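# Move a limp 5.7 kg robot arm onto the other desk

## Task

Carry the unpowered 5.7 kg spare arm, whose joints hang loose, from its desk to the other desk. At the end it must rest motionless there with nothing overhanging any edge. No part may drop freely by more than a few centimetres. The robot must release it and back away. The robot must not tip over or end up tilted. The arm must stay put without any support from the robot.

## Robot and tools

Robot: a wheeled base with a vertical column, a tilting head and two six-joint arms (left and right), each ending in a two-finger gripper. Folded, as at the start, it measures 0.73 m long, 0.62 m wide and 1.88 m tall, with its front 0.40 m ahead of the column. The base drives forward/back and turns in place; it cannot move sideways.

Frames: base frame has its origin on the floor under the column, midway between the drive wheels; x forward, y left, z up, in metres. left_hand and right_hand are reported in this frame, at the point where the fingers meet (tips extend 8 mm further). The hand's z axis is the finger direction (quat_wxyz maps (0,0,1) onto it) and its y axis runs across the opening. Odometry frame = base frame at the start of the scene; base_odometry counts wheel rotation only, so slip looks like travel. Heading is positive leftward, -3.142 to 3.142.

execute_actions: argument actions is a list holding one action or none (empty returns state and pictures only). An action may contain:
- base: exactly one key. translate_m = straight drive offset from the current spot, metres, forward positive, -3 to 3. rotate_rad = in-place turn offset, radians, counter-clockwise (left) positive, -3.2 to 3.2. Moves taking over 8.667 s at top speed are refused.
- joints: absolute targets keyed by name, one dict covering both arms. Arm joints in radians: head_tilt_rad -0.61 to 1.308 (0 level, positive down); joint1 -2.879 to 2.879; joint2 0 to 3.141; joint3 0 to 3.019; joint4 -1.692 to 1.57; joint5 -1.57 to 1.57 (positive swings hand to robot's right); joint6 -2.094 to 2.094 (positive clockwise seen from behind). Prefix left_ or right_ (e.g. right_joint2_rad). left_gripper_m / right_gripper_m: fingertip gap in metres, 0 to 0.093. Done tolerances: head 0.03, joints 1-6: 0.045, 0.14, 0.09, 0.055, 0.03, 0.035; gripper 0.003.
- speeds: caps for this action only, translate_m 0.05 to 0.8 m/s, rotate_rad 0.1 to 1 rad/s (defaults are the maxima). It does not slow arms.
cameras: list of cam_head_left, cam_head_right, cam_left_wrist, cam_right_wrist, nav_camera or all; omitted/null means all, [] means none. Unknown keys or out-of-range numbers reject the whole call with no motion. Joints or base left out may keep driving to earlier targets. No action exceeds 15 s.

wait: seconds 0 to 10; just lets time pass and reports state. zoom_image: camera plus region [x0,y0,x1,y1] in pixels of that camera's latest full image, top-left origin, at most 504 by 504. finished_scene: scene = the current scene's number; irreversible, call only once the desk arm is settled and the robot has let go and moved off.

Arm geometry (approximate): with left joint1 at -1.57 or right joint1 at 1.57 and joints 5, 6 at 0, the arm moves in a forward vertical plane 0.23 m beside the column. Let a = j2 - 0.35, b = 1.05 + j2 - j3, c = b - j4 (c = 1.57 means fingers pointing down). Hand forward = 0.12 + 0.39 sin a + 0.38 cos b + 0.25 cos c; height = 1.46 + 0.39 cos a - 0.38 sin b - 0.25 sin c. Example: j2, j3, j4 = 0.93, 0.78, 0.14 gives 0.60 m forward, 1.21 m up. Real hands sag lower and nearer the column by up to ~5 cm, up to ~12 cm under heavy or far loads; trust the reported hand positions (1-3 cm error). Reach about 1 m from the shoulder, lowest about 0.47 m up; the floor is out of reach.

Loads per arm with fingers down: 3.2 kg near 0.4 m ahead at 0.65-1.2 m height; 2 kg to 0.6 m ahead at 0.65-1.25 m; 1 kg to 0.8 m at 0.9-1.2 m. A 5.7 kg object will likely need both arms sharing it, kept close to the body. One gripper holds roughly 2-6 kg. Fingers flatter than ~1.2 rad below horizontal carry heavy loads poorly. Fingers are 7 cm long; outer width is opening +1 cm at tips, +5 cm at base; gripper body 10 x 7 cm; wrist camera sticks 11 cm out on one side. To grasp, command a gap smaller than the object; off_target is then expected. A reported gap at least 0.002 m above target means something is held. Small changes (under ~0.03 rad, or 0.08 for joints 2 and 3) may not move anything; for gentle contact step about 0.05 rad per call from your last target.

Result lines: base_status and joint_status give how each motion ended: done, off_target, time_out, contact_stop (base only, wheel stalled; back off 0.05 m before retrying or turning), not_followed / "joint command not followed" with a cause (safety check blocked an arm near the other arm or body or an obstacle; move the offending joints back at least 0.05 rad or move the other arm away). on_its_own reports uncommanded activity; "held at" is a target, not a position. A blocked arm keeps pushing; relieve it by sending its current positions as targets (a loaded arm then sinks ~1 cm per kg). motor_effort lists left_wheel and right_wheel as percent, peak in brackets. turned_by_wheels vs turned_by_imu differing by over ~4% and 0.05 rad means collision or slip. base_tilt is in degrees (forward, right positive); a forward drop of 0.5 degrees during a move means leaning back: reverse 0.05 m. wheel_motors_off = 1 after about 3 s of hard base pushing (motors off 2 s, base not holding). A tabletop 0.30-1.20 m high can slide over the base and strike the column. Motor temperatures are listed per arm; MOTOR HOT warns at 85 °C, and at 100 °C that arm and gripper go limp (OVER-TEMPERATURE FAULT), dropping anything held, so avoid long heavy holds and hard pushes. A stop reported in one call cancels the later motion calls of that reply.

Avoid: letting the limp arm swing or slip off and fall, pressing or crashing the two arms together (arms near the centre line or moving fast can still collide), tipping the robot, leaving the load hanging over a desk edge, and ending while still touching it. Camera calibrations (pinhole head and nav cameras 896x504, fisheye wrist cameras 616x616) are given as intrinsics and base-to-camera transforms.

Each tool is called after ">>>" as name(argument=value, ...), one argument or row to a line, values as JSON.

## Session

>>> execute_actions(
  actions=[],
)

Scene clock: 0.00 s.
Motor temperatures (°C, as the motors report them): left_arm=[27 25 26 29 28 28] | right_arm=[27 25 27 28 28 28]
base_odometry: x=+0.000 y=+0.000 heading=+0.000 (m, m, rad; odometry frame)
turned_by_wheels: +0.000 (rad since the last result)
turned_by_imu: +0.000 (rad since the last result)
base_tilt: forward=+0.3 right=-0.5 (deg)
base_status: not commanded
joint_positions: head_tilt_rad=+0.878 left_joint1_rad=-1.575 left_joint2_rad=+0.875 left_joint3_rad=+0.381 left_joint4_rad=-0.962 left_joint5_rad=-0.055 left_joint6_rad=+0.047 left_gripper_m=+0.094 right_joint1_rad=+1.561 right_joint2_rad=+0.884 right_joint3_rad=+0.386 right_joint4_rad=-0.918 right_joint5_rad=+0.040 right_joint6_rad=-0.053 right_gripper_m=+0.094
joint_status: not commanded
wheel_motors_off: 0
motor_effort: left_wheel=+2 right_wheel=-1 (%)
left_hand: x=+0.1324 y=+0.2332 z=+1.2604 quat_wxyz=(+0.449, -0.035, -0.893, -0.013) (m; base frame)
right_hand: x=+0.1396 y=-0.2344 z=+1.2508 quat_wxyz=(+0.432, +0.028, -0.901, +0.009) (m; base frame)
pictures: cam_head_left, cam_head_right, cam_left_wrist, cam_right_wrist, nav_camera
Images, in order (width x height): cam_head_left 896x504, cam_head_right 896x504, cam_left_wrist 616x616, cam_right_wrist 616x616, nav_camera 896x504.

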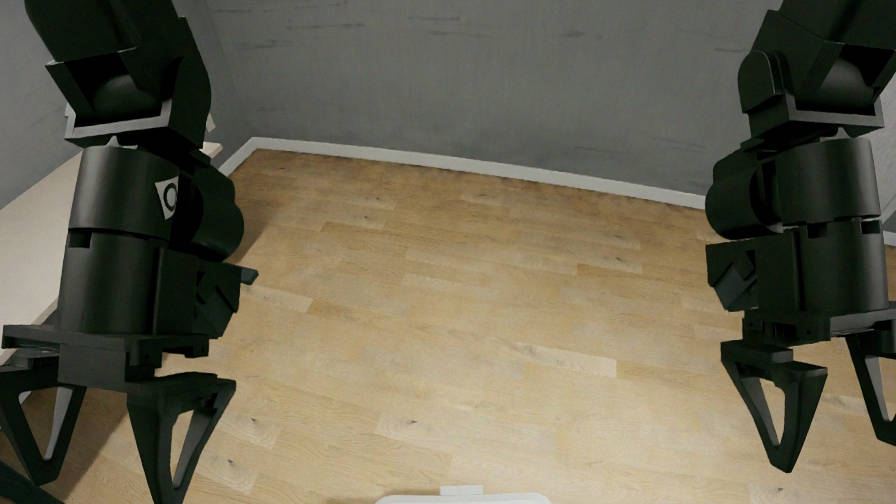

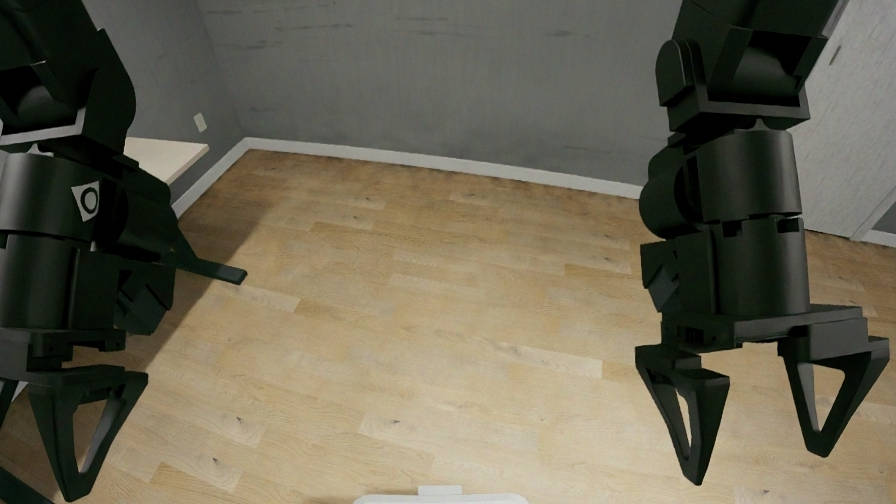

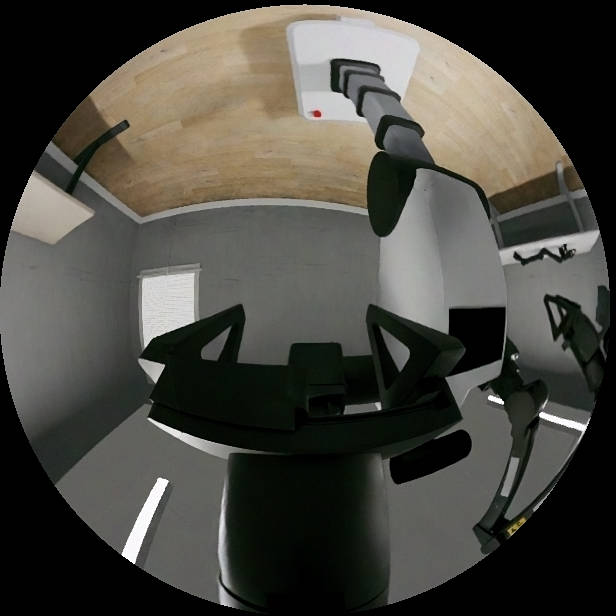

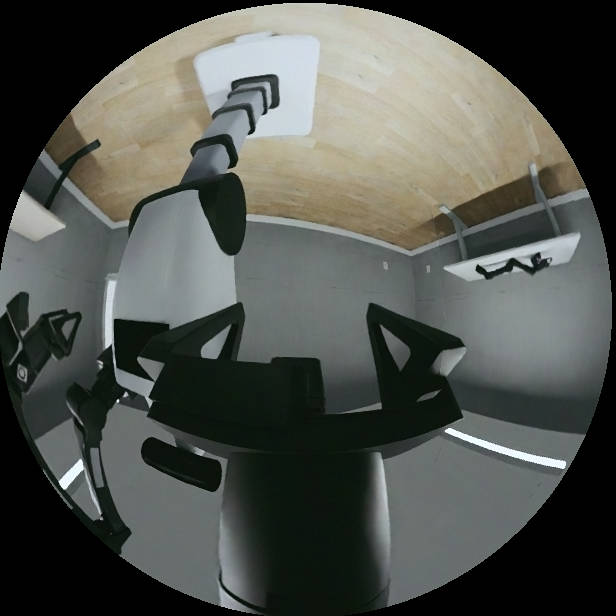

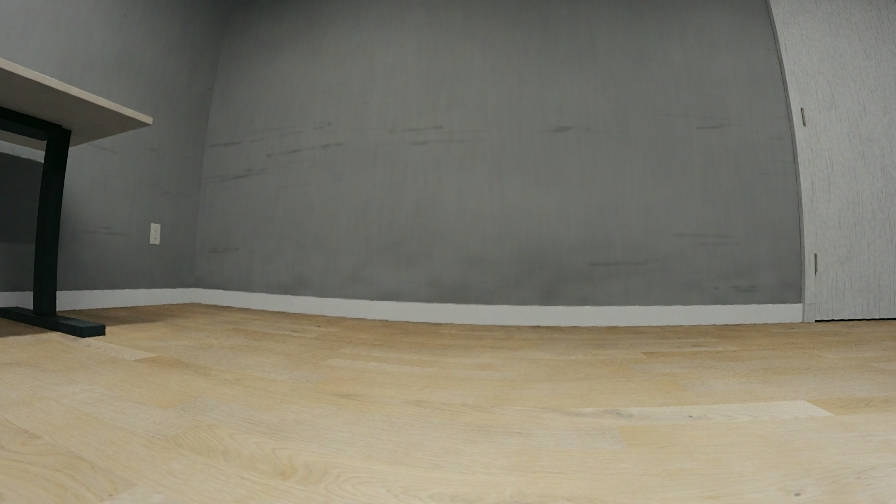

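>>> execute_actions(
  actions=[
    {"base":{"rotate_rad":-2.0},"joints":{"head_tilt_rad":0.5}},
  ],
  cameras=["cam_head_left","cam_head_right","nav_camera"],
)

Scene clock: 5.87 s.
Motor temperatures (°C, as the motors report them): left_arm=[27 26 26 29 28 28] | right_arm=[27 25 27 28 28 28]
base_odometry: x=+0.000 y=+0.000 heading=-2.000 (m, m, rad; odometry frame)
turned_by_wheels: -2.000 (rad since the last result)
turned_by_imu: -2.020 (rad since the last result)
base_tilt: forward=+0.1 right=-0.5 (deg)
base_status: done
joint_positions: head_tilt_rad=+0.518 left_joint1_rad=-1.575 left_joint2_rad=+0.875 left_joint3_rad=+0.381 left_joint4_rad=-0.962 left_joint5_rad=-0.055 left_joint6_rad=+0.047 left_gripper_m=+0.094 right_joint1_rad=+1.561 right_joint2_rad=+0.884 right_joint3_rad=+0.386 right_joint4_rad=-0.918 right_joint5_rad=+0.040 right_joint6_rad=-0.053 right_gripper_m=+0.094
joint_status: all done
wheel_motors_off: 0
motor_effort: left_wheel=+0(36) right_wheel=+0(27) (%)
left_hand: x=+0.1324 y=+0.2332 z=+1.2604 quat_wxyz=(+0.449, -0.035, -0.893, -0.013) (m; base frame)
right_hand: x=+0.1396 y=-0.2344 z=+1.2508 quat_wxyz=(+0.432, +0.028, -0.901, +0.009) (m; base frame)
pictures: cam_head_left, cam_head_right, nav_camera
camera_calibration (this result's frames):
cam_head_left: T_world_to_cam=[[-0.00356593, -0.999936, -0.0107241, 0.0452706], [-0.429859, 0.0112155, -0.902826, 1.41049], [0.902889, 0.00139042, -0.429872, 0.55487], [0, 0, 0, 1]] pos_world=[0.105487, 0.0286768, 1.51243]
cam_head_right: T_world_to_cam=[[-0.0147552, -0.999825, -0.0115061, -0.0222122], [-0.421823, 0.0166576, -0.906525, 1.41029], [0.906558, -0.00852243, -0.421995, 0.537602], [0, 0, 0, 1]] pos_world=[0.107197, -0.0411187, 1.50507]
Images, in order (width x height): cam_head_left 896x504, cam_head_right 896x504, nav_camera 896x504.

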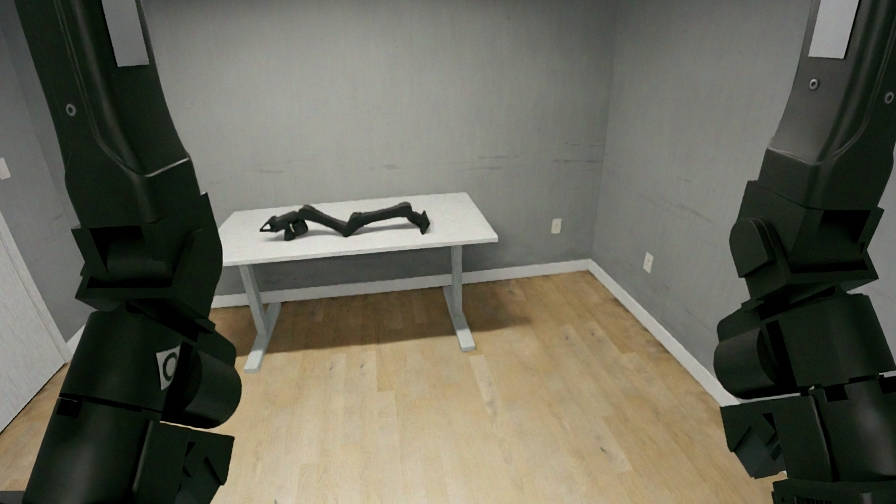

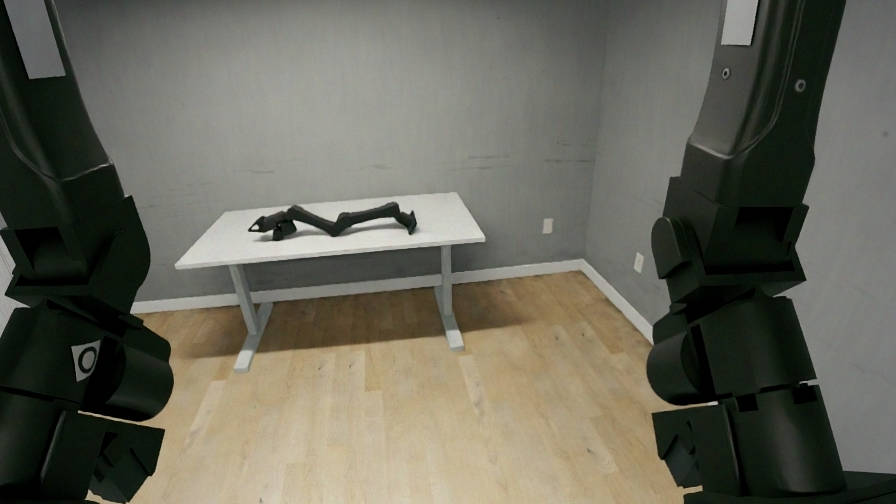

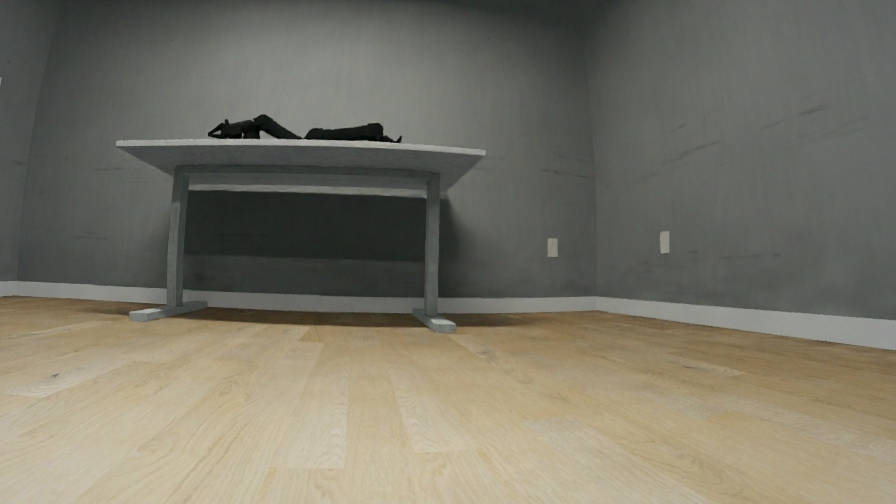

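>>> execute_actions(
  actions=[
    {"base":{"rotate_rad":0.47},"joints":{"head_tilt_rad":0.7,"left_joint1_rad":-1.57,"left_joint2_rad":1.627,"left_joint3_rad":0.912,"left_joint4_rad":0.195,"left_joint5_rad":0,"left_joint6_rad":1.57,"right_joint1_rad":1.57,"right_joint2_rad":1.627,"right_joint3_rad":0.912,"right_joint4_rad":0.195,"right_joint5_rad":0,"right_joint6_rad":-1.57}},
  ],
  cameras=[],
)

>>> execute_actions(
  actions=[
    {"base":{"translate_m":0.9}},
  ],
  cameras=[],
)

>>> execute_actions(
  actions=[
    {"base":{"rotate_rad":-0.31}},
  ],
)

Scene clock: 36.23 s.
Motor temperatures (°C, as the motors report them): left_arm=[27 26 26 29 28 28] | right_arm=[27 26 27 28 28 28]
base_odometry: x=+0.000 y=+0.000 heading=-1.530 (m, m, rad; odometry frame)
turned_by_wheels: +0.470 (rad since the last result)
turned_by_imu: +0.476 (rad since the last result)
base_tilt: forward=+0.1 right=-0.5 (deg)
base_status: done
joint_positions: head_tilt_rad=+0.703 left_joint1_rad=-1.575 left_joint2_rad=+1.638 left_joint3_rad=+0.914 left_joint4_rad=+0.181 left_joint5_rad=-0.002 left_joint6_rad=+1.563 left_gripper_m=+0.094 right_joint1_rad=+1.571 right_joint2_rad=+1.634 right_joint3_rad=+0.920 right_joint4_rad=+0.187 right_joint5_rad=+0.001 right_joint6_rad=-1.563 right_gripper_m=+0.094
joint_status: all done
wheel_motors_off: 0
motor_effort: left_wheel=-1(25) right_wheel=+1(23) (%)
left_hand: x=+0.4130 y=+0.2223 z=+0.9418 quat_wxyz=(+0.006, -0.705, -0.709, +0.007) (m; base frame)
right_hand: x=+0.4197 y=-0.2256 z=+0.9426 quat_wxyz=(+0.002, +0.704, -0.710, -0.001) (m; base frame)
pictures: none
No camera images: the call's "cameras" was empty. Leave "cameras" out to get every camera's image.

Scene clock: 39.17 s.
Motor temperatures (°C, as the motors report them): left_arm=[27 26 26 29 28 28] | right_arm=[27 26 27 28 28 28]
base_odometry: x=+0.037 y=-0.899 heading=-1.530 (m, m, rad; odometry frame)
turned_by_wheels: +0.000 (rad since the last result)
turned_by_imu: -0.003 (rad since the last result)
base_tilt: forward=+0.1 right=-0.5 (deg)
base_status: done
joint_positions: head_tilt_rad=+0.703 left_joint1_rad=-1.575 left_joint2_rad=+1.635 left_joint3_rad=+0.916 left_joint4_rad=+0.183 left_joint5_rad=-0.002 left_joint6_rad=+1.563 left_gripper_m=+0.094 right_joint1_rad=+1.571 right_joint2_rad=+1.632 right_joint3_rad=+0.917 right_joint4_rad=+0.187 right_joint5_rad=+0.001 right_joint6_rad=-1.563 right_gripper_m=+0.094
joint_status: not commanded
wheel_motors_off: 0
motor_effort: left_wheel=-1(43) right_wheel=+0(52) (%)
left_hand: x=+0.4162 y=+0.2223 z=+0.9428 quat_wxyz=(+0.004, -0.705, -0.709, +0.005) (m; base frame)
right_hand: x=+0.4192 y=-0.2256 z=+0.9436 quat_wxyz=(+0.002, +0.704, -0.710, -0.001) (m; base frame)
pictures: none
No camera images: the call's "cameras" was empty. Leave "cameras" out to get every camera's image.

Scene clock: 40.60 s.
Motor temperatures (°C, as the motors report them): left_arm=[27 27 26 29 28 28] | right_arm=[27 26 27 28 28 28]
base_odometry: x=+0.037 y=-0.899 heading=-1.839 (m, m, rad; odometry frame)
turned_by_wheels: -0.309 (rad since the last result)
turned_by_imu: -0.310 (rad since the last result)
base_tilt: forward=+0.1 right=-0.4 (deg)
base_status: done
joint_positions: head_tilt_rad=+0.703 left_joint1_rad=-1.575 left_joint2_rad=+1.635 left_joint3_rad=+0.916 left_joint4_rad=+0.183 left_joint5_rad=-0.002 left_joint6_rad=+1.563 left_gripper_m=+0.094 right_joint1_rad=+1.569 right_joint2_rad=+1.632 right_joint3_rad=+0.917 right_joint4_rad=+0.187 right_joint5_rad=+0.001 right_joint6_rad=-1.563 right_gripper_m=+0.094
joint_status: not commanded
wheel_motors_off: 0
motor_effort: left_wheel=+0(32) right_wheel=-2(40) (%)
left_hand: x=+0.4162 y=+0.2223 z=+0.9428 quat_wxyz=(+0.004, -0.705, -0.709, +0.005) (m; base frame)
right_hand: x=+0.4192 y=-0.2268 z=+0.9436 quat_wxyz=(+0.003, +0.704, -0.710, -0.001) (m; base frame)
pictures: cam_head_left, cam_head_right, cam_left_wrist, cam_right_wrist, nav_camera
camera_calibration (this result's frames):
cam_head_left: T_world_to_cam=[[-0.00547923, -0.999936, -0.00988429, 0.044073], [-0.588718, 0.0112155, -0.808261, 1.2728], [0.80832, 0.00139042, -0.588742, 0.804258], [0, 0, 0, 1]] pos_world=[0.0994637, 0.0286768, 1.50269]
cam_head_right: T_world_to_cam=[[-0.0166212, -0.999825, -0.00859309, -0.026605], [-0.5815, 0.0166576, -0.813376, 1.27482], [0.813377, -0.00852243, -0.581675, 0.788169], [0, 0, 0, 1]] pos_world=[0.0997902, -0.0411187, 1.49514]
cam_left_wrist: T_world_to_cam=[[-0.999973, -0.00146634, 0.00714353, 0.407236], [0.00299662, 0.810428, 0.585831, -0.732314], [-0.00664834, 0.585837, -0.810402, 0.759261], [0, 0, 0, 1]] pos_world=[0.414468, 0.149282, 1.04141]
cam_right_wrist: T_world_to_cam=[[0.999953, -0.00803418, -0.00550204, -0.41336], [-0.0031839, -0.803735, 0.594979, -0.741842], [-0.00920235, -0.594934, -0.803722, 0.748455], [0, 0, 0, 1]] pos_world=[0.417866, -0.154284, 1.04066]
Images, in order (width x height): cam_head_left 896x504, cam_head_right 896x504, cam_left_wrist 616x616, cam_right_wrist 616x616, nav_camera 896x504.

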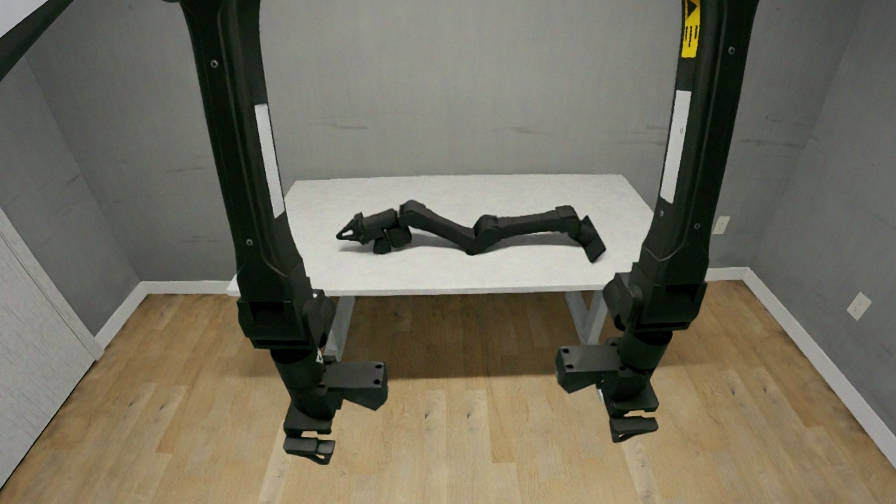

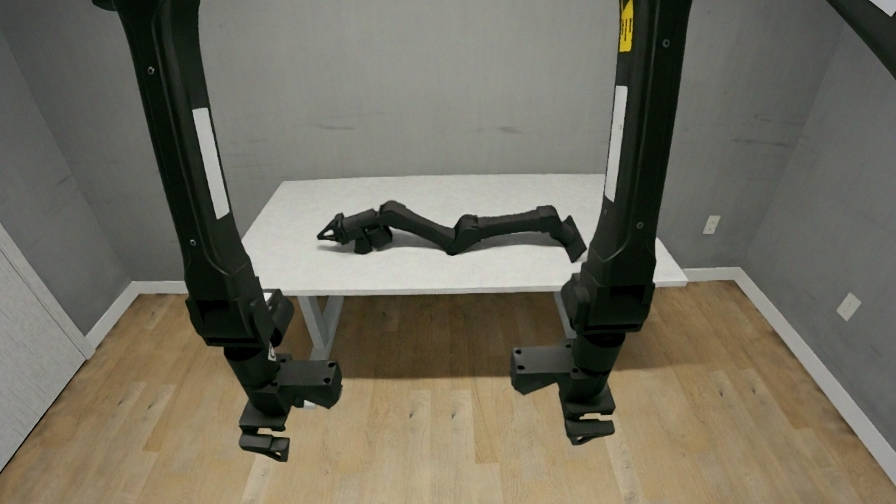

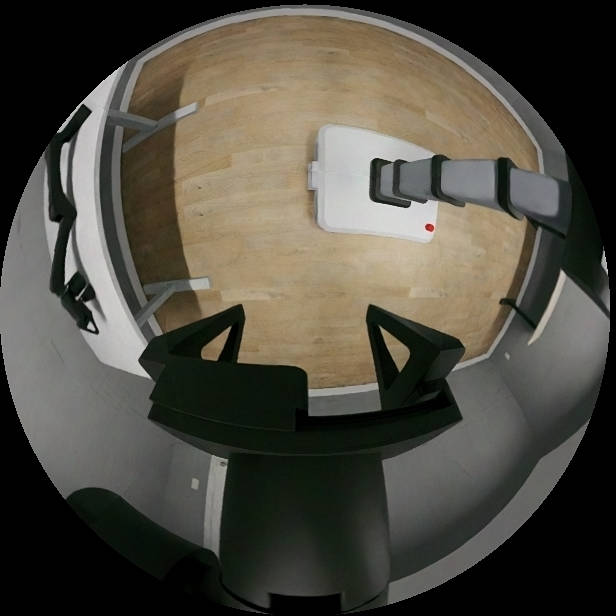

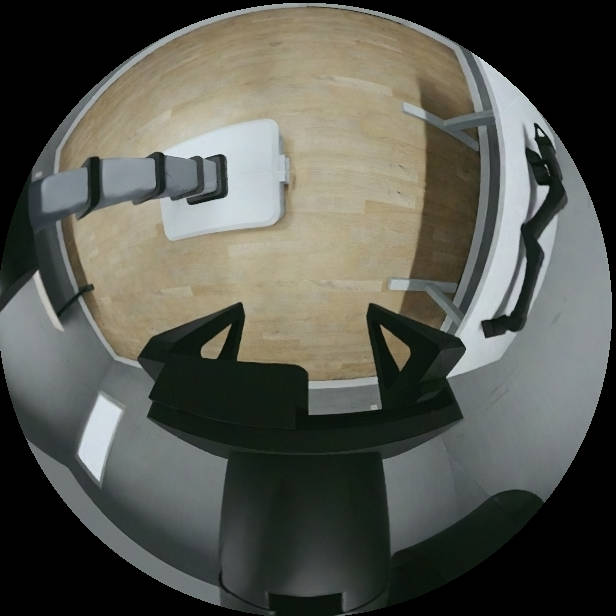

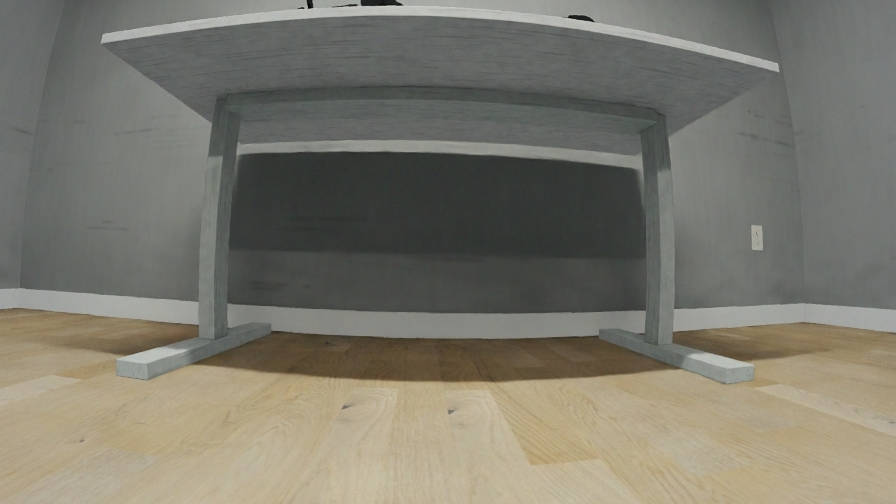

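>>> zoom_image(
  camera="cam_head_left",
  region=[320, 180, 630, 300],
)

>>> zoom_image(
  camera="cam_head_right",
  region=[300, 180, 610, 300],
)

Region (320, 180, 630, 300) of cam_head_left's 896x504 image, scaled by 1.626, with more detail than that image has; it fills the top 195 rows of this view, and the rest is white.

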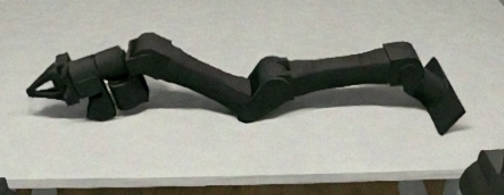

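Region (300, 180, 610, 300) of cam_head_right's 896x504 image, scaled by 1.626, with more detail than that image has; it fills the top 195 rows of this view, and the rest is white.

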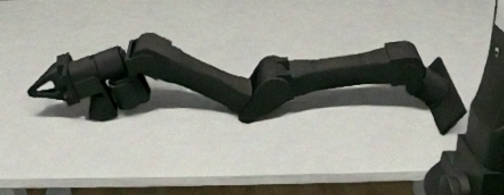

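>>> execute_actions(
  actions=[
    {"base":{"translate_m":0.62},"joints":{"head_tilt_rad":1.0}},
  ],
)

Scene clock: 53.63 s.
Motor temperatures (°C, as the motors report them): left_arm=[27 27 26 29 28 28] | right_arm=[27 27 27 28 28 28]
base_odometry: x=-0.128 y=-1.497 heading=-1.839 (m, m, rad; odometry frame)
turned_by_wheels: +0.000 (rad since the last result)
turned_by_imu: -0.002 (rad since the last result)
base_tilt: forward=+0.1 right=-0.4 (deg)
base_status: done
joint_positions: head_tilt_rad=+1.001 left_joint1_rad=-1.575 left_joint2_rad=+1.632 left_joint3_rad=+0.915 left_joint4_rad=+0.183 left_joint5_rad=-0.002 left_joint6_rad=+1.563 left_gripper_m=+0.094 right_joint1_rad=+1.569 right_joint2_rad=+1.631 right_joint3_rad=+0.916 right_joint4_rad=+0.187 right_joint5_rad=+0.001 right_joint6_rad=-1.563 right_gripper_m=+0.094
joint_status: all done
wheel_motors_off: 0
motor_effort: left_wheel=+0(48) right_wheel=+0(48) (%)
left_hand: x=+0.4171 y=+0.2223 z=+0.9435 quat_wxyz=(+0.003, -0.705, -0.709, +0.004) (m; base frame)
right_hand: x=+0.4193 y=-0.2268 z=+0.9440 quat_wxyz=(+0.002, +0.704, -0.710, -0.001) (m; base frame)
pictures: cam_head_left, cam_head_right, cam_left_wrist, cam_right_wrist, nav_camera
camera_calibration (this result's frames):
cam_head_left: T_world_to_cam=[[-0.0081339, -0.999936, -0.00784607, 0.0410669], [-0.799628, 0.0112155, -0.600391, 0.963226], [0.60044, 0.00139042, -0.799668, 1.13948], [0, 0, 0, 1]] pos_world=[0.0863671, 0.0286768, 1.48984]
cam_head_right: T_world_to_cam=[[-0.0184091, -0.999825, -0.00334817, -0.0345927], [-0.794225, 0.0166576, -0.607396, 0.968252], [0.607345, -0.00852243, -0.794392, 1.12606], [0, 0, 0, 1]] pos_world=[0.0844684, -0.0411187, 1.48253]
cam_left_wrist: T_world_to_cam=[[-0.999985, -0.00147322, 0.00523621, 0.409975], [0.00187362, 0.81043, 0.585832, -0.73226], [-0.00510665, 0.585833, -0.810416, 0.759204], [0, 0, 0, 1]] pos_world=[0.415218, 0.149283, 1.04211]
cam_right_wrist: T_world_to_cam=[[0.999955, -0.00803357, -0.00512058, -0.413831], [-0.00341038, -0.803734, 0.594978, -0.74198], [-0.00889539, -0.594934, -0.803725, 0.748648], [0, 0, 0, 1]] pos_world=[0.417941, -0.154284, 1.04105]
Images, in order (width x height): cam_head_left 896x504, cam_head_right 896x504, cam_left_wrist 616x616, cam_right_wrist 616x616, nav_camera 896x504.

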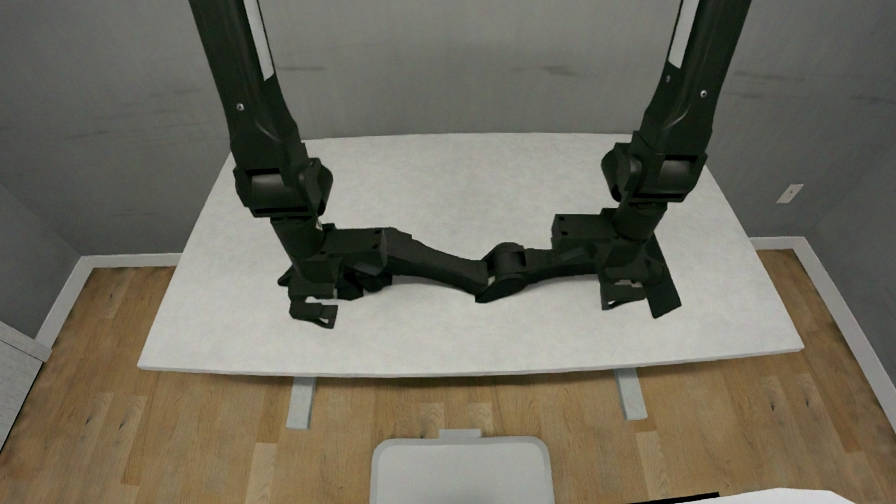

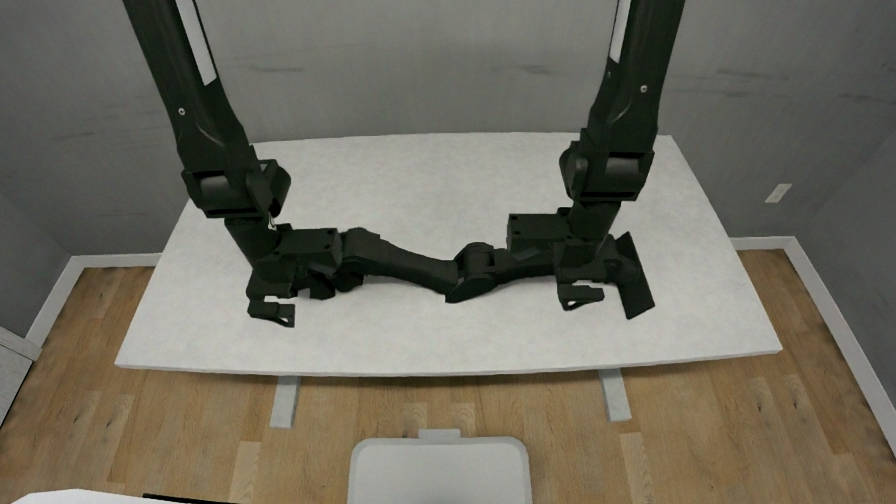

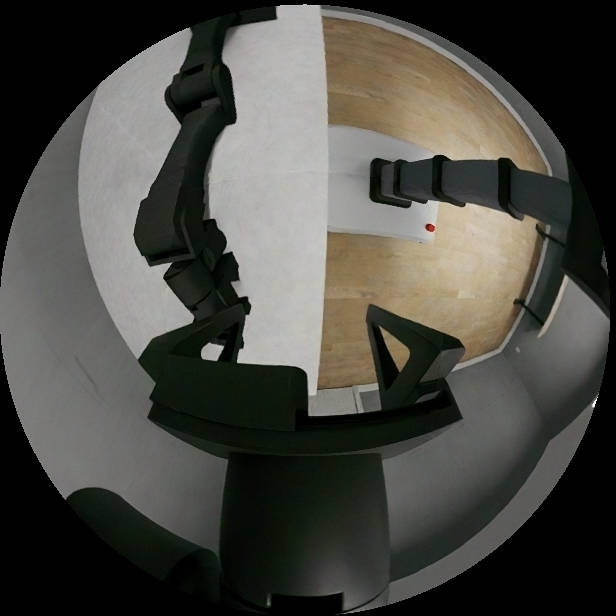

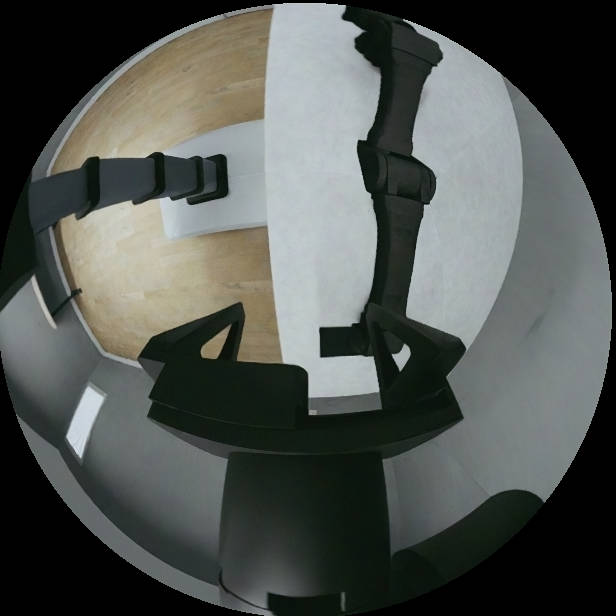

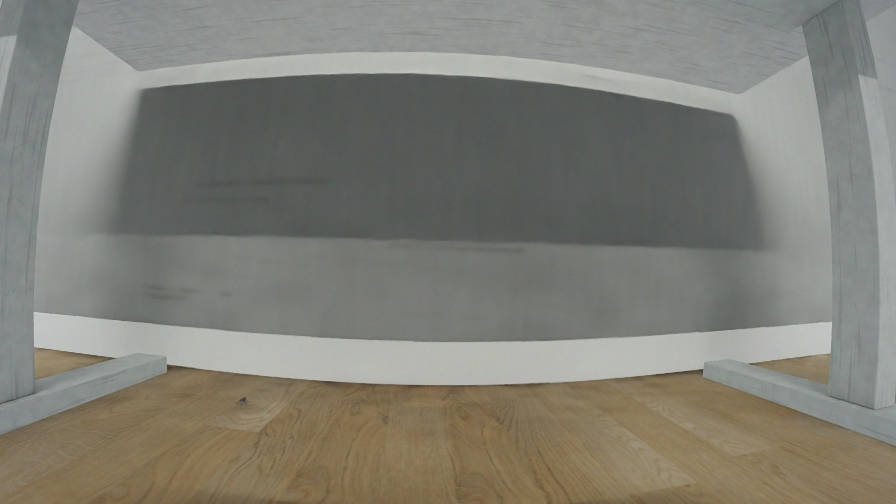

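>>> execute_actions(
  actions=[
    {"base":{"translate_m":0.14},"joints":{"head_tilt_rad":1.15,"left_joint1_rad":-1.68}},
  ],
  cameras=["cam_head_left","cam_head_right","cam_left_wrist","cam_right_wrist"],
)

Scene clock: 70.23 s.
Motor temperatures (°C, as the motors report them): left_arm=[27 28 26 29 28 28] | right_arm=[27 28 27 28 28 28]
base_odometry: x=-0.165 y=-1.632 heading=-1.839 (m, m, rad; odometry frame)
turned_by_wheels: +0.000 (rad since the last result)
turned_by_imu: +0.000 (rad since the last result)
base_tilt: forward=+0.1 right=-0.4 (deg)
base_status: done
joint_positions: head_tilt_rad=+1.149 left_joint1_rad=-1.691 left_joint2_rad=+1.631 left_joint3_rad=+0.915 left_joint4_rad=+0.183 left_joint5_rad=+0.000 left_joint6_rad=+1.563 left_gripper_m=+0.094 right_joint1_rad=+1.569 right_joint2_rad=+1.630 right_joint3_rad=+0.915 right_joint4_rad=+0.187 right_joint5_rad=+0.001 right_joint6_rad=-1.563 right_gripper_m=+0.094
joint_status: all done
wheel_motors_off: 0
motor_effort: left_wheel=+0(37) right_wheel=+0(33) (%)
left_hand: x=+0.4154 y=+0.1509 z=+0.9479 quat_wxyz=(-0.034, -0.725, -0.687, +0.040) (m; base frame)
right_hand: x=+0.4192 y=-0.2268 z=+0.9443 quat_wxyz=(+0.002, +0.704, -0.710, -0.001) (m; base frame)
pictures: cam_head_left, cam_head_right, cam_left_wrist, cam_right_wrist
camera_calibration (this result's frames):
cam_head_left: T_world_to_cam=[[-0.00920396, -0.999936, -0.00655808, 0.0391369], [-0.879565, 0.0112155, -0.475647, 0.775117], [0.47569, 0.00139042, -0.879612, 1.26883], [0, 0, 0, 1]] pos_world=[0.0785561, 0.0286768, 1.48502]
cam_head_right: T_world_to_cam=[[-0.0187018, -0.999825, -0.00059128, -0.0388237], [-0.875256, 0.0166576, -0.483374, 0.781309], [0.483299, -0.00852243, -0.875414, 1.25703], [0, 0, 0, 1]] pos_world=[0.0755976, -0.0411187, 1.47806]
cam_left_wrist: T_world_to_cam=[[-0.998375, 0.0569785, 0.00129981, 0.402387], [0.050002, 0.864733, 0.499737, -0.623531], [0.0273503, 0.49899, -0.866176, 0.857039], [0, 0, 0, 1]] pos_world=[0.409471, 0.0886066, 1.05343]
cam_right_wrist: T_world_to_cam=[[0.999955, -0.00803357, -0.00512058, -0.413747], [-0.00341038, -0.803734, 0.594978, -0.742147], [-0.00889539, -0.594934, -0.803725, 0.748874], [0, 0, 0, 1]] pos_world=[0.417858, -0.154283, 1.04133]
Images, in order (width x height): cam_head_left 896x504, cam_head_right 896x504, cam_left_wrist 616x616, cam_right_wrist 616x616.

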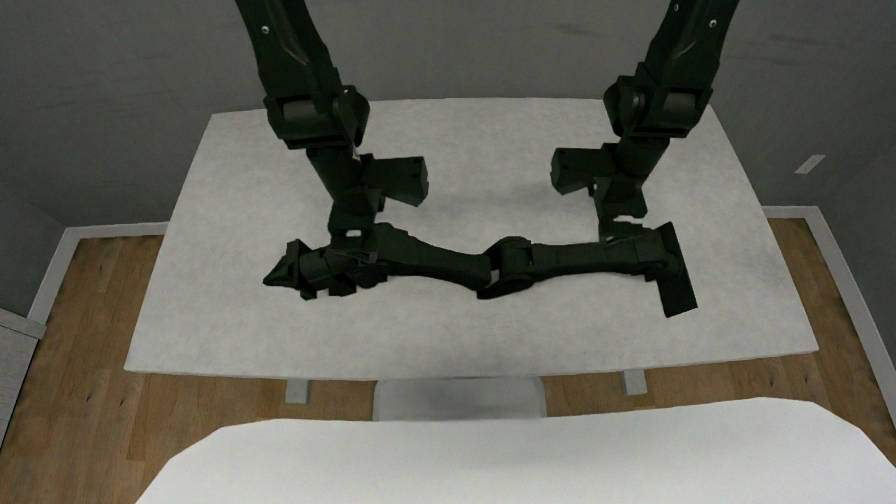

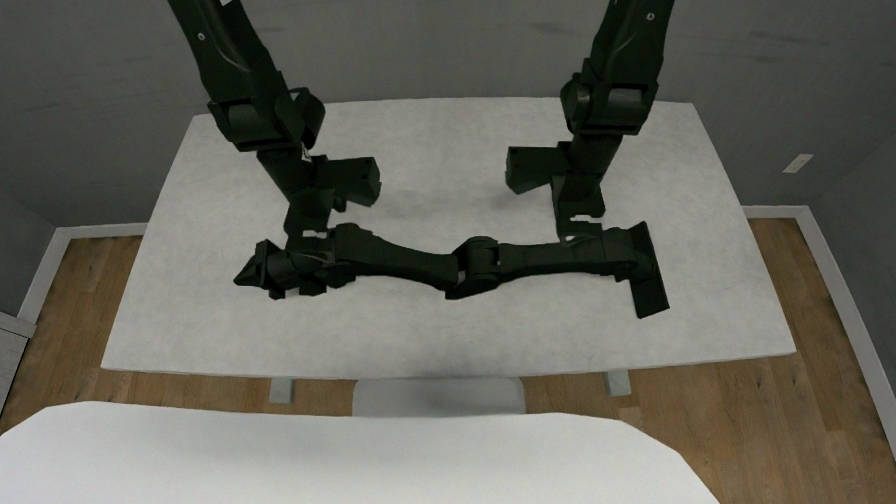

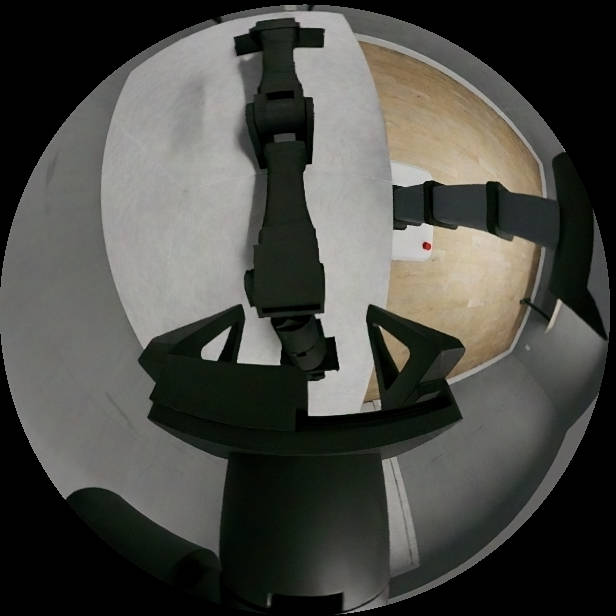

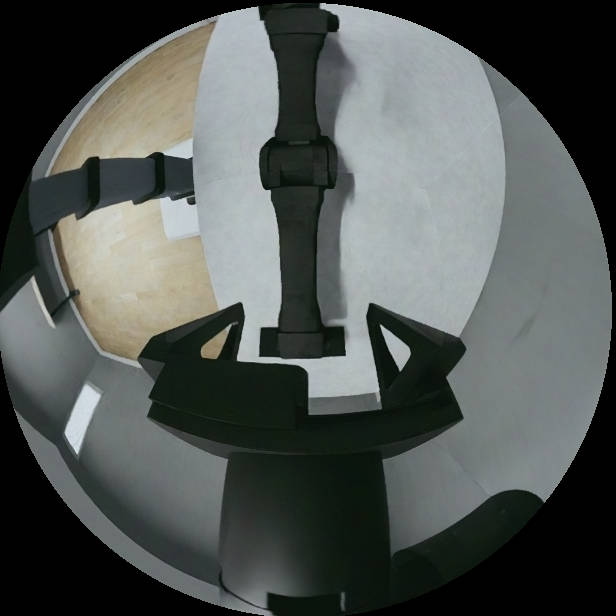

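>>> zoom_image(
  camera="cam_left_wrist",
  region=[200, 100, 420, 400],
)

>>> zoom_image(
  camera="cam_head_left",
  region=[250, 200, 720, 340],
)

>>> zoom_image(
  camera="cam_right_wrist",
  region=[200, 100, 420, 400],
)

Region (200, 100, 420, 400) of cam_left_wrist's 616x616 image, scaled by 1.680, with more detail than that image has; it fills the left 370 columns of this view, and the rest is white.

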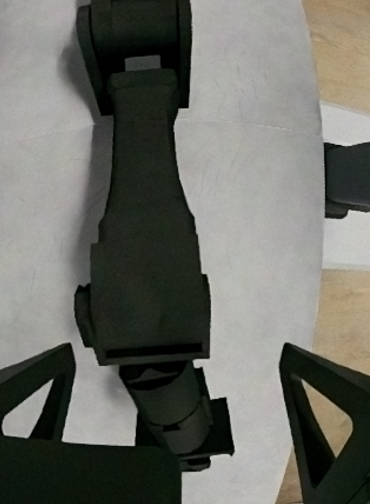

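Region (250, 200, 720, 340) of cam_head_left's 896x504 image, scaled by 1.072, with more detail than that image has; it fills the top 150 rows of this view, and the rest is white.

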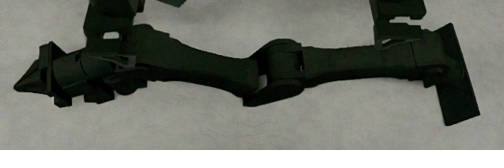

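Region (200, 100, 420, 400) of cam_right_wrist's 616x616 image, scaled by 1.680, with more detail than that image has; it fills the left 370 columns of this view, and the rest is white.

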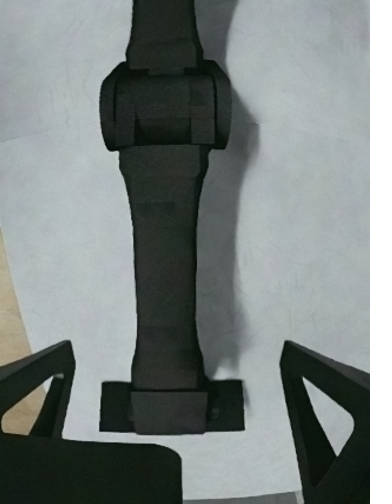

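>>> execute_actions(
  actions=[
    {"joints":{"left_joint1_rad":-1.70,"left_joint2_rad":1.86,"left_joint3_rad":1.10,"left_joint4_rad":0.237,"right_joint1_rad":1.50,"right_joint2_rad":1.845,"right_joint3_rad":1.08,"right_joint4_rad":0.24}},
  ],
  cameras=["cam_head_left","cam_left_wrist","cam_right_wrist"],
)

Scene clock: 103.63 s.
Motor temperatures (°C, as the motors report them): left_arm=[27 28 26 29 28 28] | right_arm=[27 29 27 28 28 28]
base_odometry: x=-0.165 y=-1.632 heading=-1.839 (m, m, rad; odometry frame)
turned_by_wheels: +0.000 (rad since the last result)
turned_by_imu: +0.000 (rad since the last result)
base_tilt: forward=+0.1 right=-0.4 (deg)
base_status: not commanded
joint_positions: head_tilt_rad=+1.149 left_joint1_rad=-1.692 left_joint2_rad=+1.860 left_joint3_rad=+1.104 left_joint4_rad=+0.228 left_joint5_rad=-0.001 left_joint6_rad=+1.568 left_gripper_m=+0.094 right_joint1_rad=+1.494 right_joint2_rad=+1.857 right_joint3_rad=+1.079 right_joint4_rad=+0.235 right_joint5_rad=+0.000 right_joint6_rad=-1.563 right_gripper_m=+0.094
joint_status: all done
wheel_motors_off: 0
motor_effort: left_wheel=+0(3) right_wheel=-1(4) (%)
left_hand: x=+0.4162 y=+0.1418 z=+0.8649 quat_wxyz=(-0.035, -0.726, -0.685, +0.039) (m; base frame)
right_hand: x=+0.4060 y=-0.2773 z=+0.8654 quat_wxyz=(+0.030, +0.690, -0.723, +0.017) (m; base frame)
pictures: cam_head_left, cam_left_wrist, cam_right_wrist
camera_calibration (this result's frames):
cam_head_left: T_world_to_cam=[[-0.00920397, -0.999936, -0.00655806, 0.0391369], [-0.879565, 0.0112155, -0.475646, 0.775115], [0.475689, 0.00139042, -0.879613, 1.26883], [0, 0, 0, 1]] pos_world=[0.0785561, 0.0286768, 1.48502]
cam_left_wrist: T_world_to_cam=[[-0.998103, 0.061471, -0.00339167, 0.407118], [0.0515378, 0.864413, 0.500133, -0.575163], [0.0336755, 0.49901, -0.865942, 0.786802], [0, 0, 0, 1]] pos_world=[0.409492, 0.0795307, 0.970364]
cam_right_wrist: T_world_to_cam=[[0.998744, -0.0466691, -0.0182292, -0.400224], [-0.0239112, -0.763703, 0.645125, -0.759867], [-0.0440291, -0.643879, -0.763859, 0.62152], [0, 0, 0, 1]] pos_world=[0.408917, -0.198806, 0.957668]
Images, in order (width x height): cam_head_left 896x504, cam_left_wrist 616x616, cam_right_wrist 616x616.

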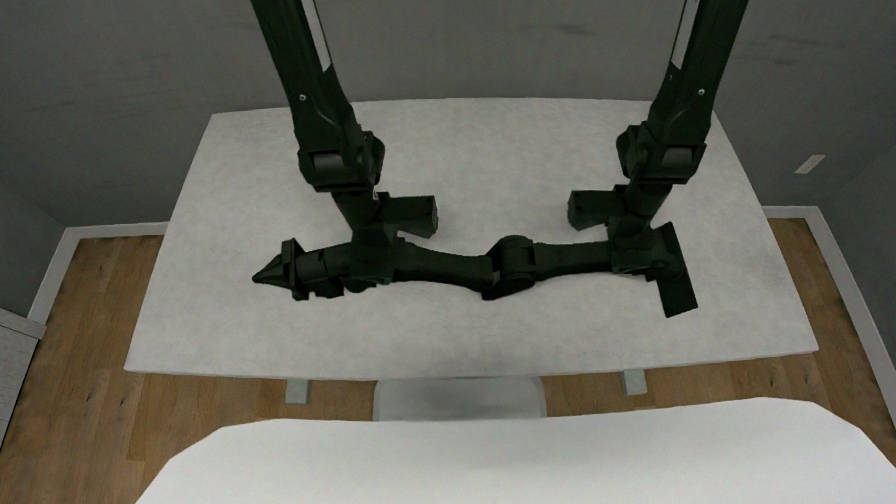

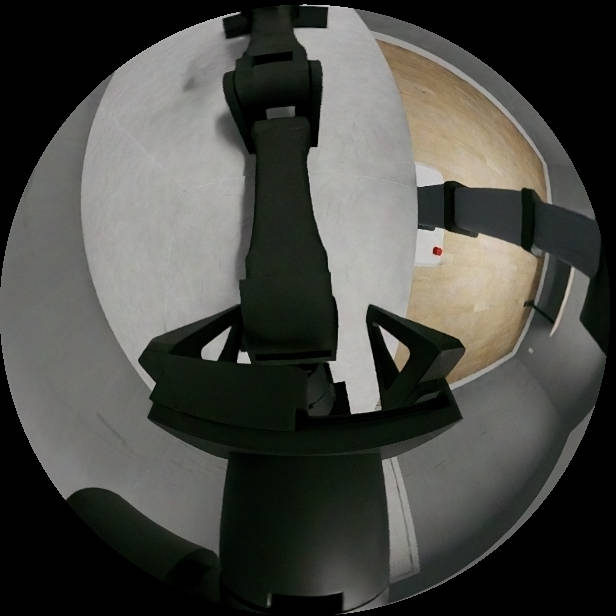

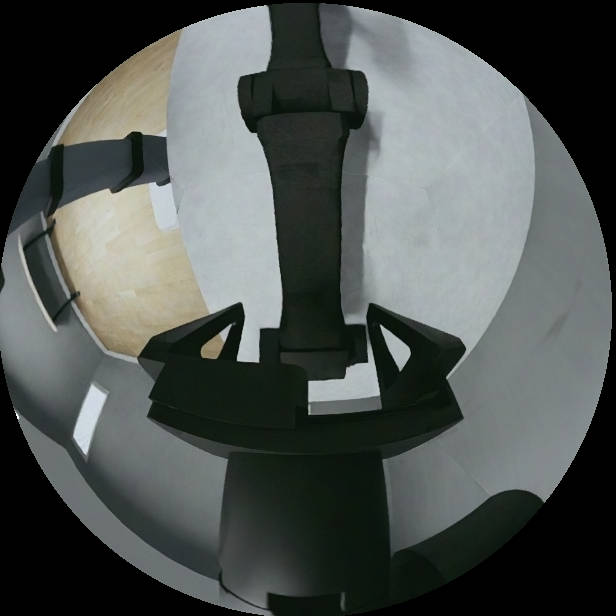

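>>> execute_actions(
  actions=[
    {"joints":{"left_joint2_rad":1.785,"left_joint3_rad":1.075,"left_joint4_rad":0.19}},
  ],
  cameras=["cam_head_left","cam_left_wrist"],
)

Scene clock: 113.23 s.
Motor temperatures (°C, as the motors report them): left_arm=[27 28 26 29 28 28] | right_arm=[27 29 27 28 28 28]
base_odometry: x=-0.165 y=-1.632 heading=-1.839 (m, m, rad; odometry frame)
turned_by_wheels: +0.000 (rad since the last result)
turned_by_imu: +0.000 (rad since the last result)
base_tilt: forward=+0.1 right=-0.4 (deg)
base_status: not commanded
joint_positions: head_tilt_rad=+1.149 left_joint1_rad=-1.692 left_joint2_rad=+1.783 left_joint3_rad=+1.082 left_joint4_rad=+0.202 left_joint5_rad=-0.001 left_joint6_rad=+1.568 left_gripper_m=+0.094 right_joint1_rad=+1.494 right_joint2_rad=+1.857 right_joint3_rad=+1.079 right_joint4_rad=+0.235 right_joint5_rad=+0.000 right_joint6_rad=-1.563 right_gripper_m=+0.094
joint_status: all done
wheel_motors_off: 0
motor_effort: left_wheel=+0(0) right_wheel=-1(2) (%)
left_hand: x=+0.4414 y=+0.1429 z=+0.8901 quat_wxyz=(-0.046, -0.726, -0.686, +0.028) (m; base frame)
right_hand: x=+0.4060 y=-0.2773 z=+0.8654 quat_wxyz=(+0.030, +0.690, -0.723, +0.017) (m; base frame)
pictures: cam_head_left, cam_left_wrist
camera_calibration (this result's frames):
cam_head_left: T_world_to_cam=[[-0.00920396, -0.999936, -0.00655806, 0.0391369], [-0.879565, 0.0112155, -0.475646, 0.775115], [0.475689, 0.00139042, -0.879612, 1.26883], [0, 0, 0, 1]] pos_world=[0.0785561, 0.0286768, 1.48502]
cam_left_wrist: T_world_to_cam=[[-0.997753, 0.0583265, -0.0329769, 0.458932], [0.0340718, 0.865447, 0.499841, -0.582225], [0.0576937, 0.497594, -0.865489, 0.796426], [0, 0, 0, 1]] pos_world=[0.431789, 0.0808202, 0.995452]
Images, in order (width x height): cam_head_left 896x504, cam_left_wrist 616x616.

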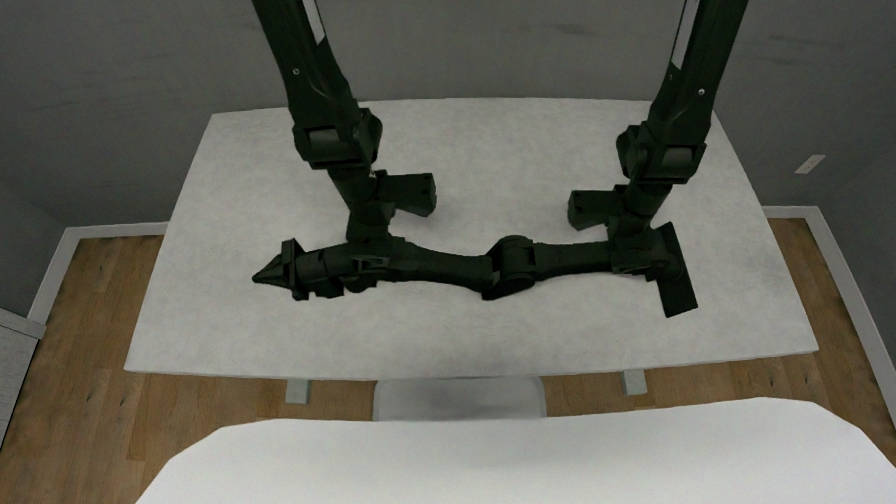

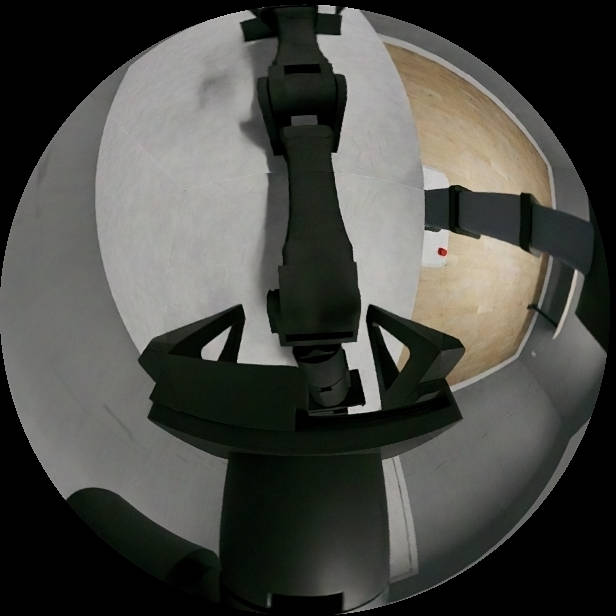

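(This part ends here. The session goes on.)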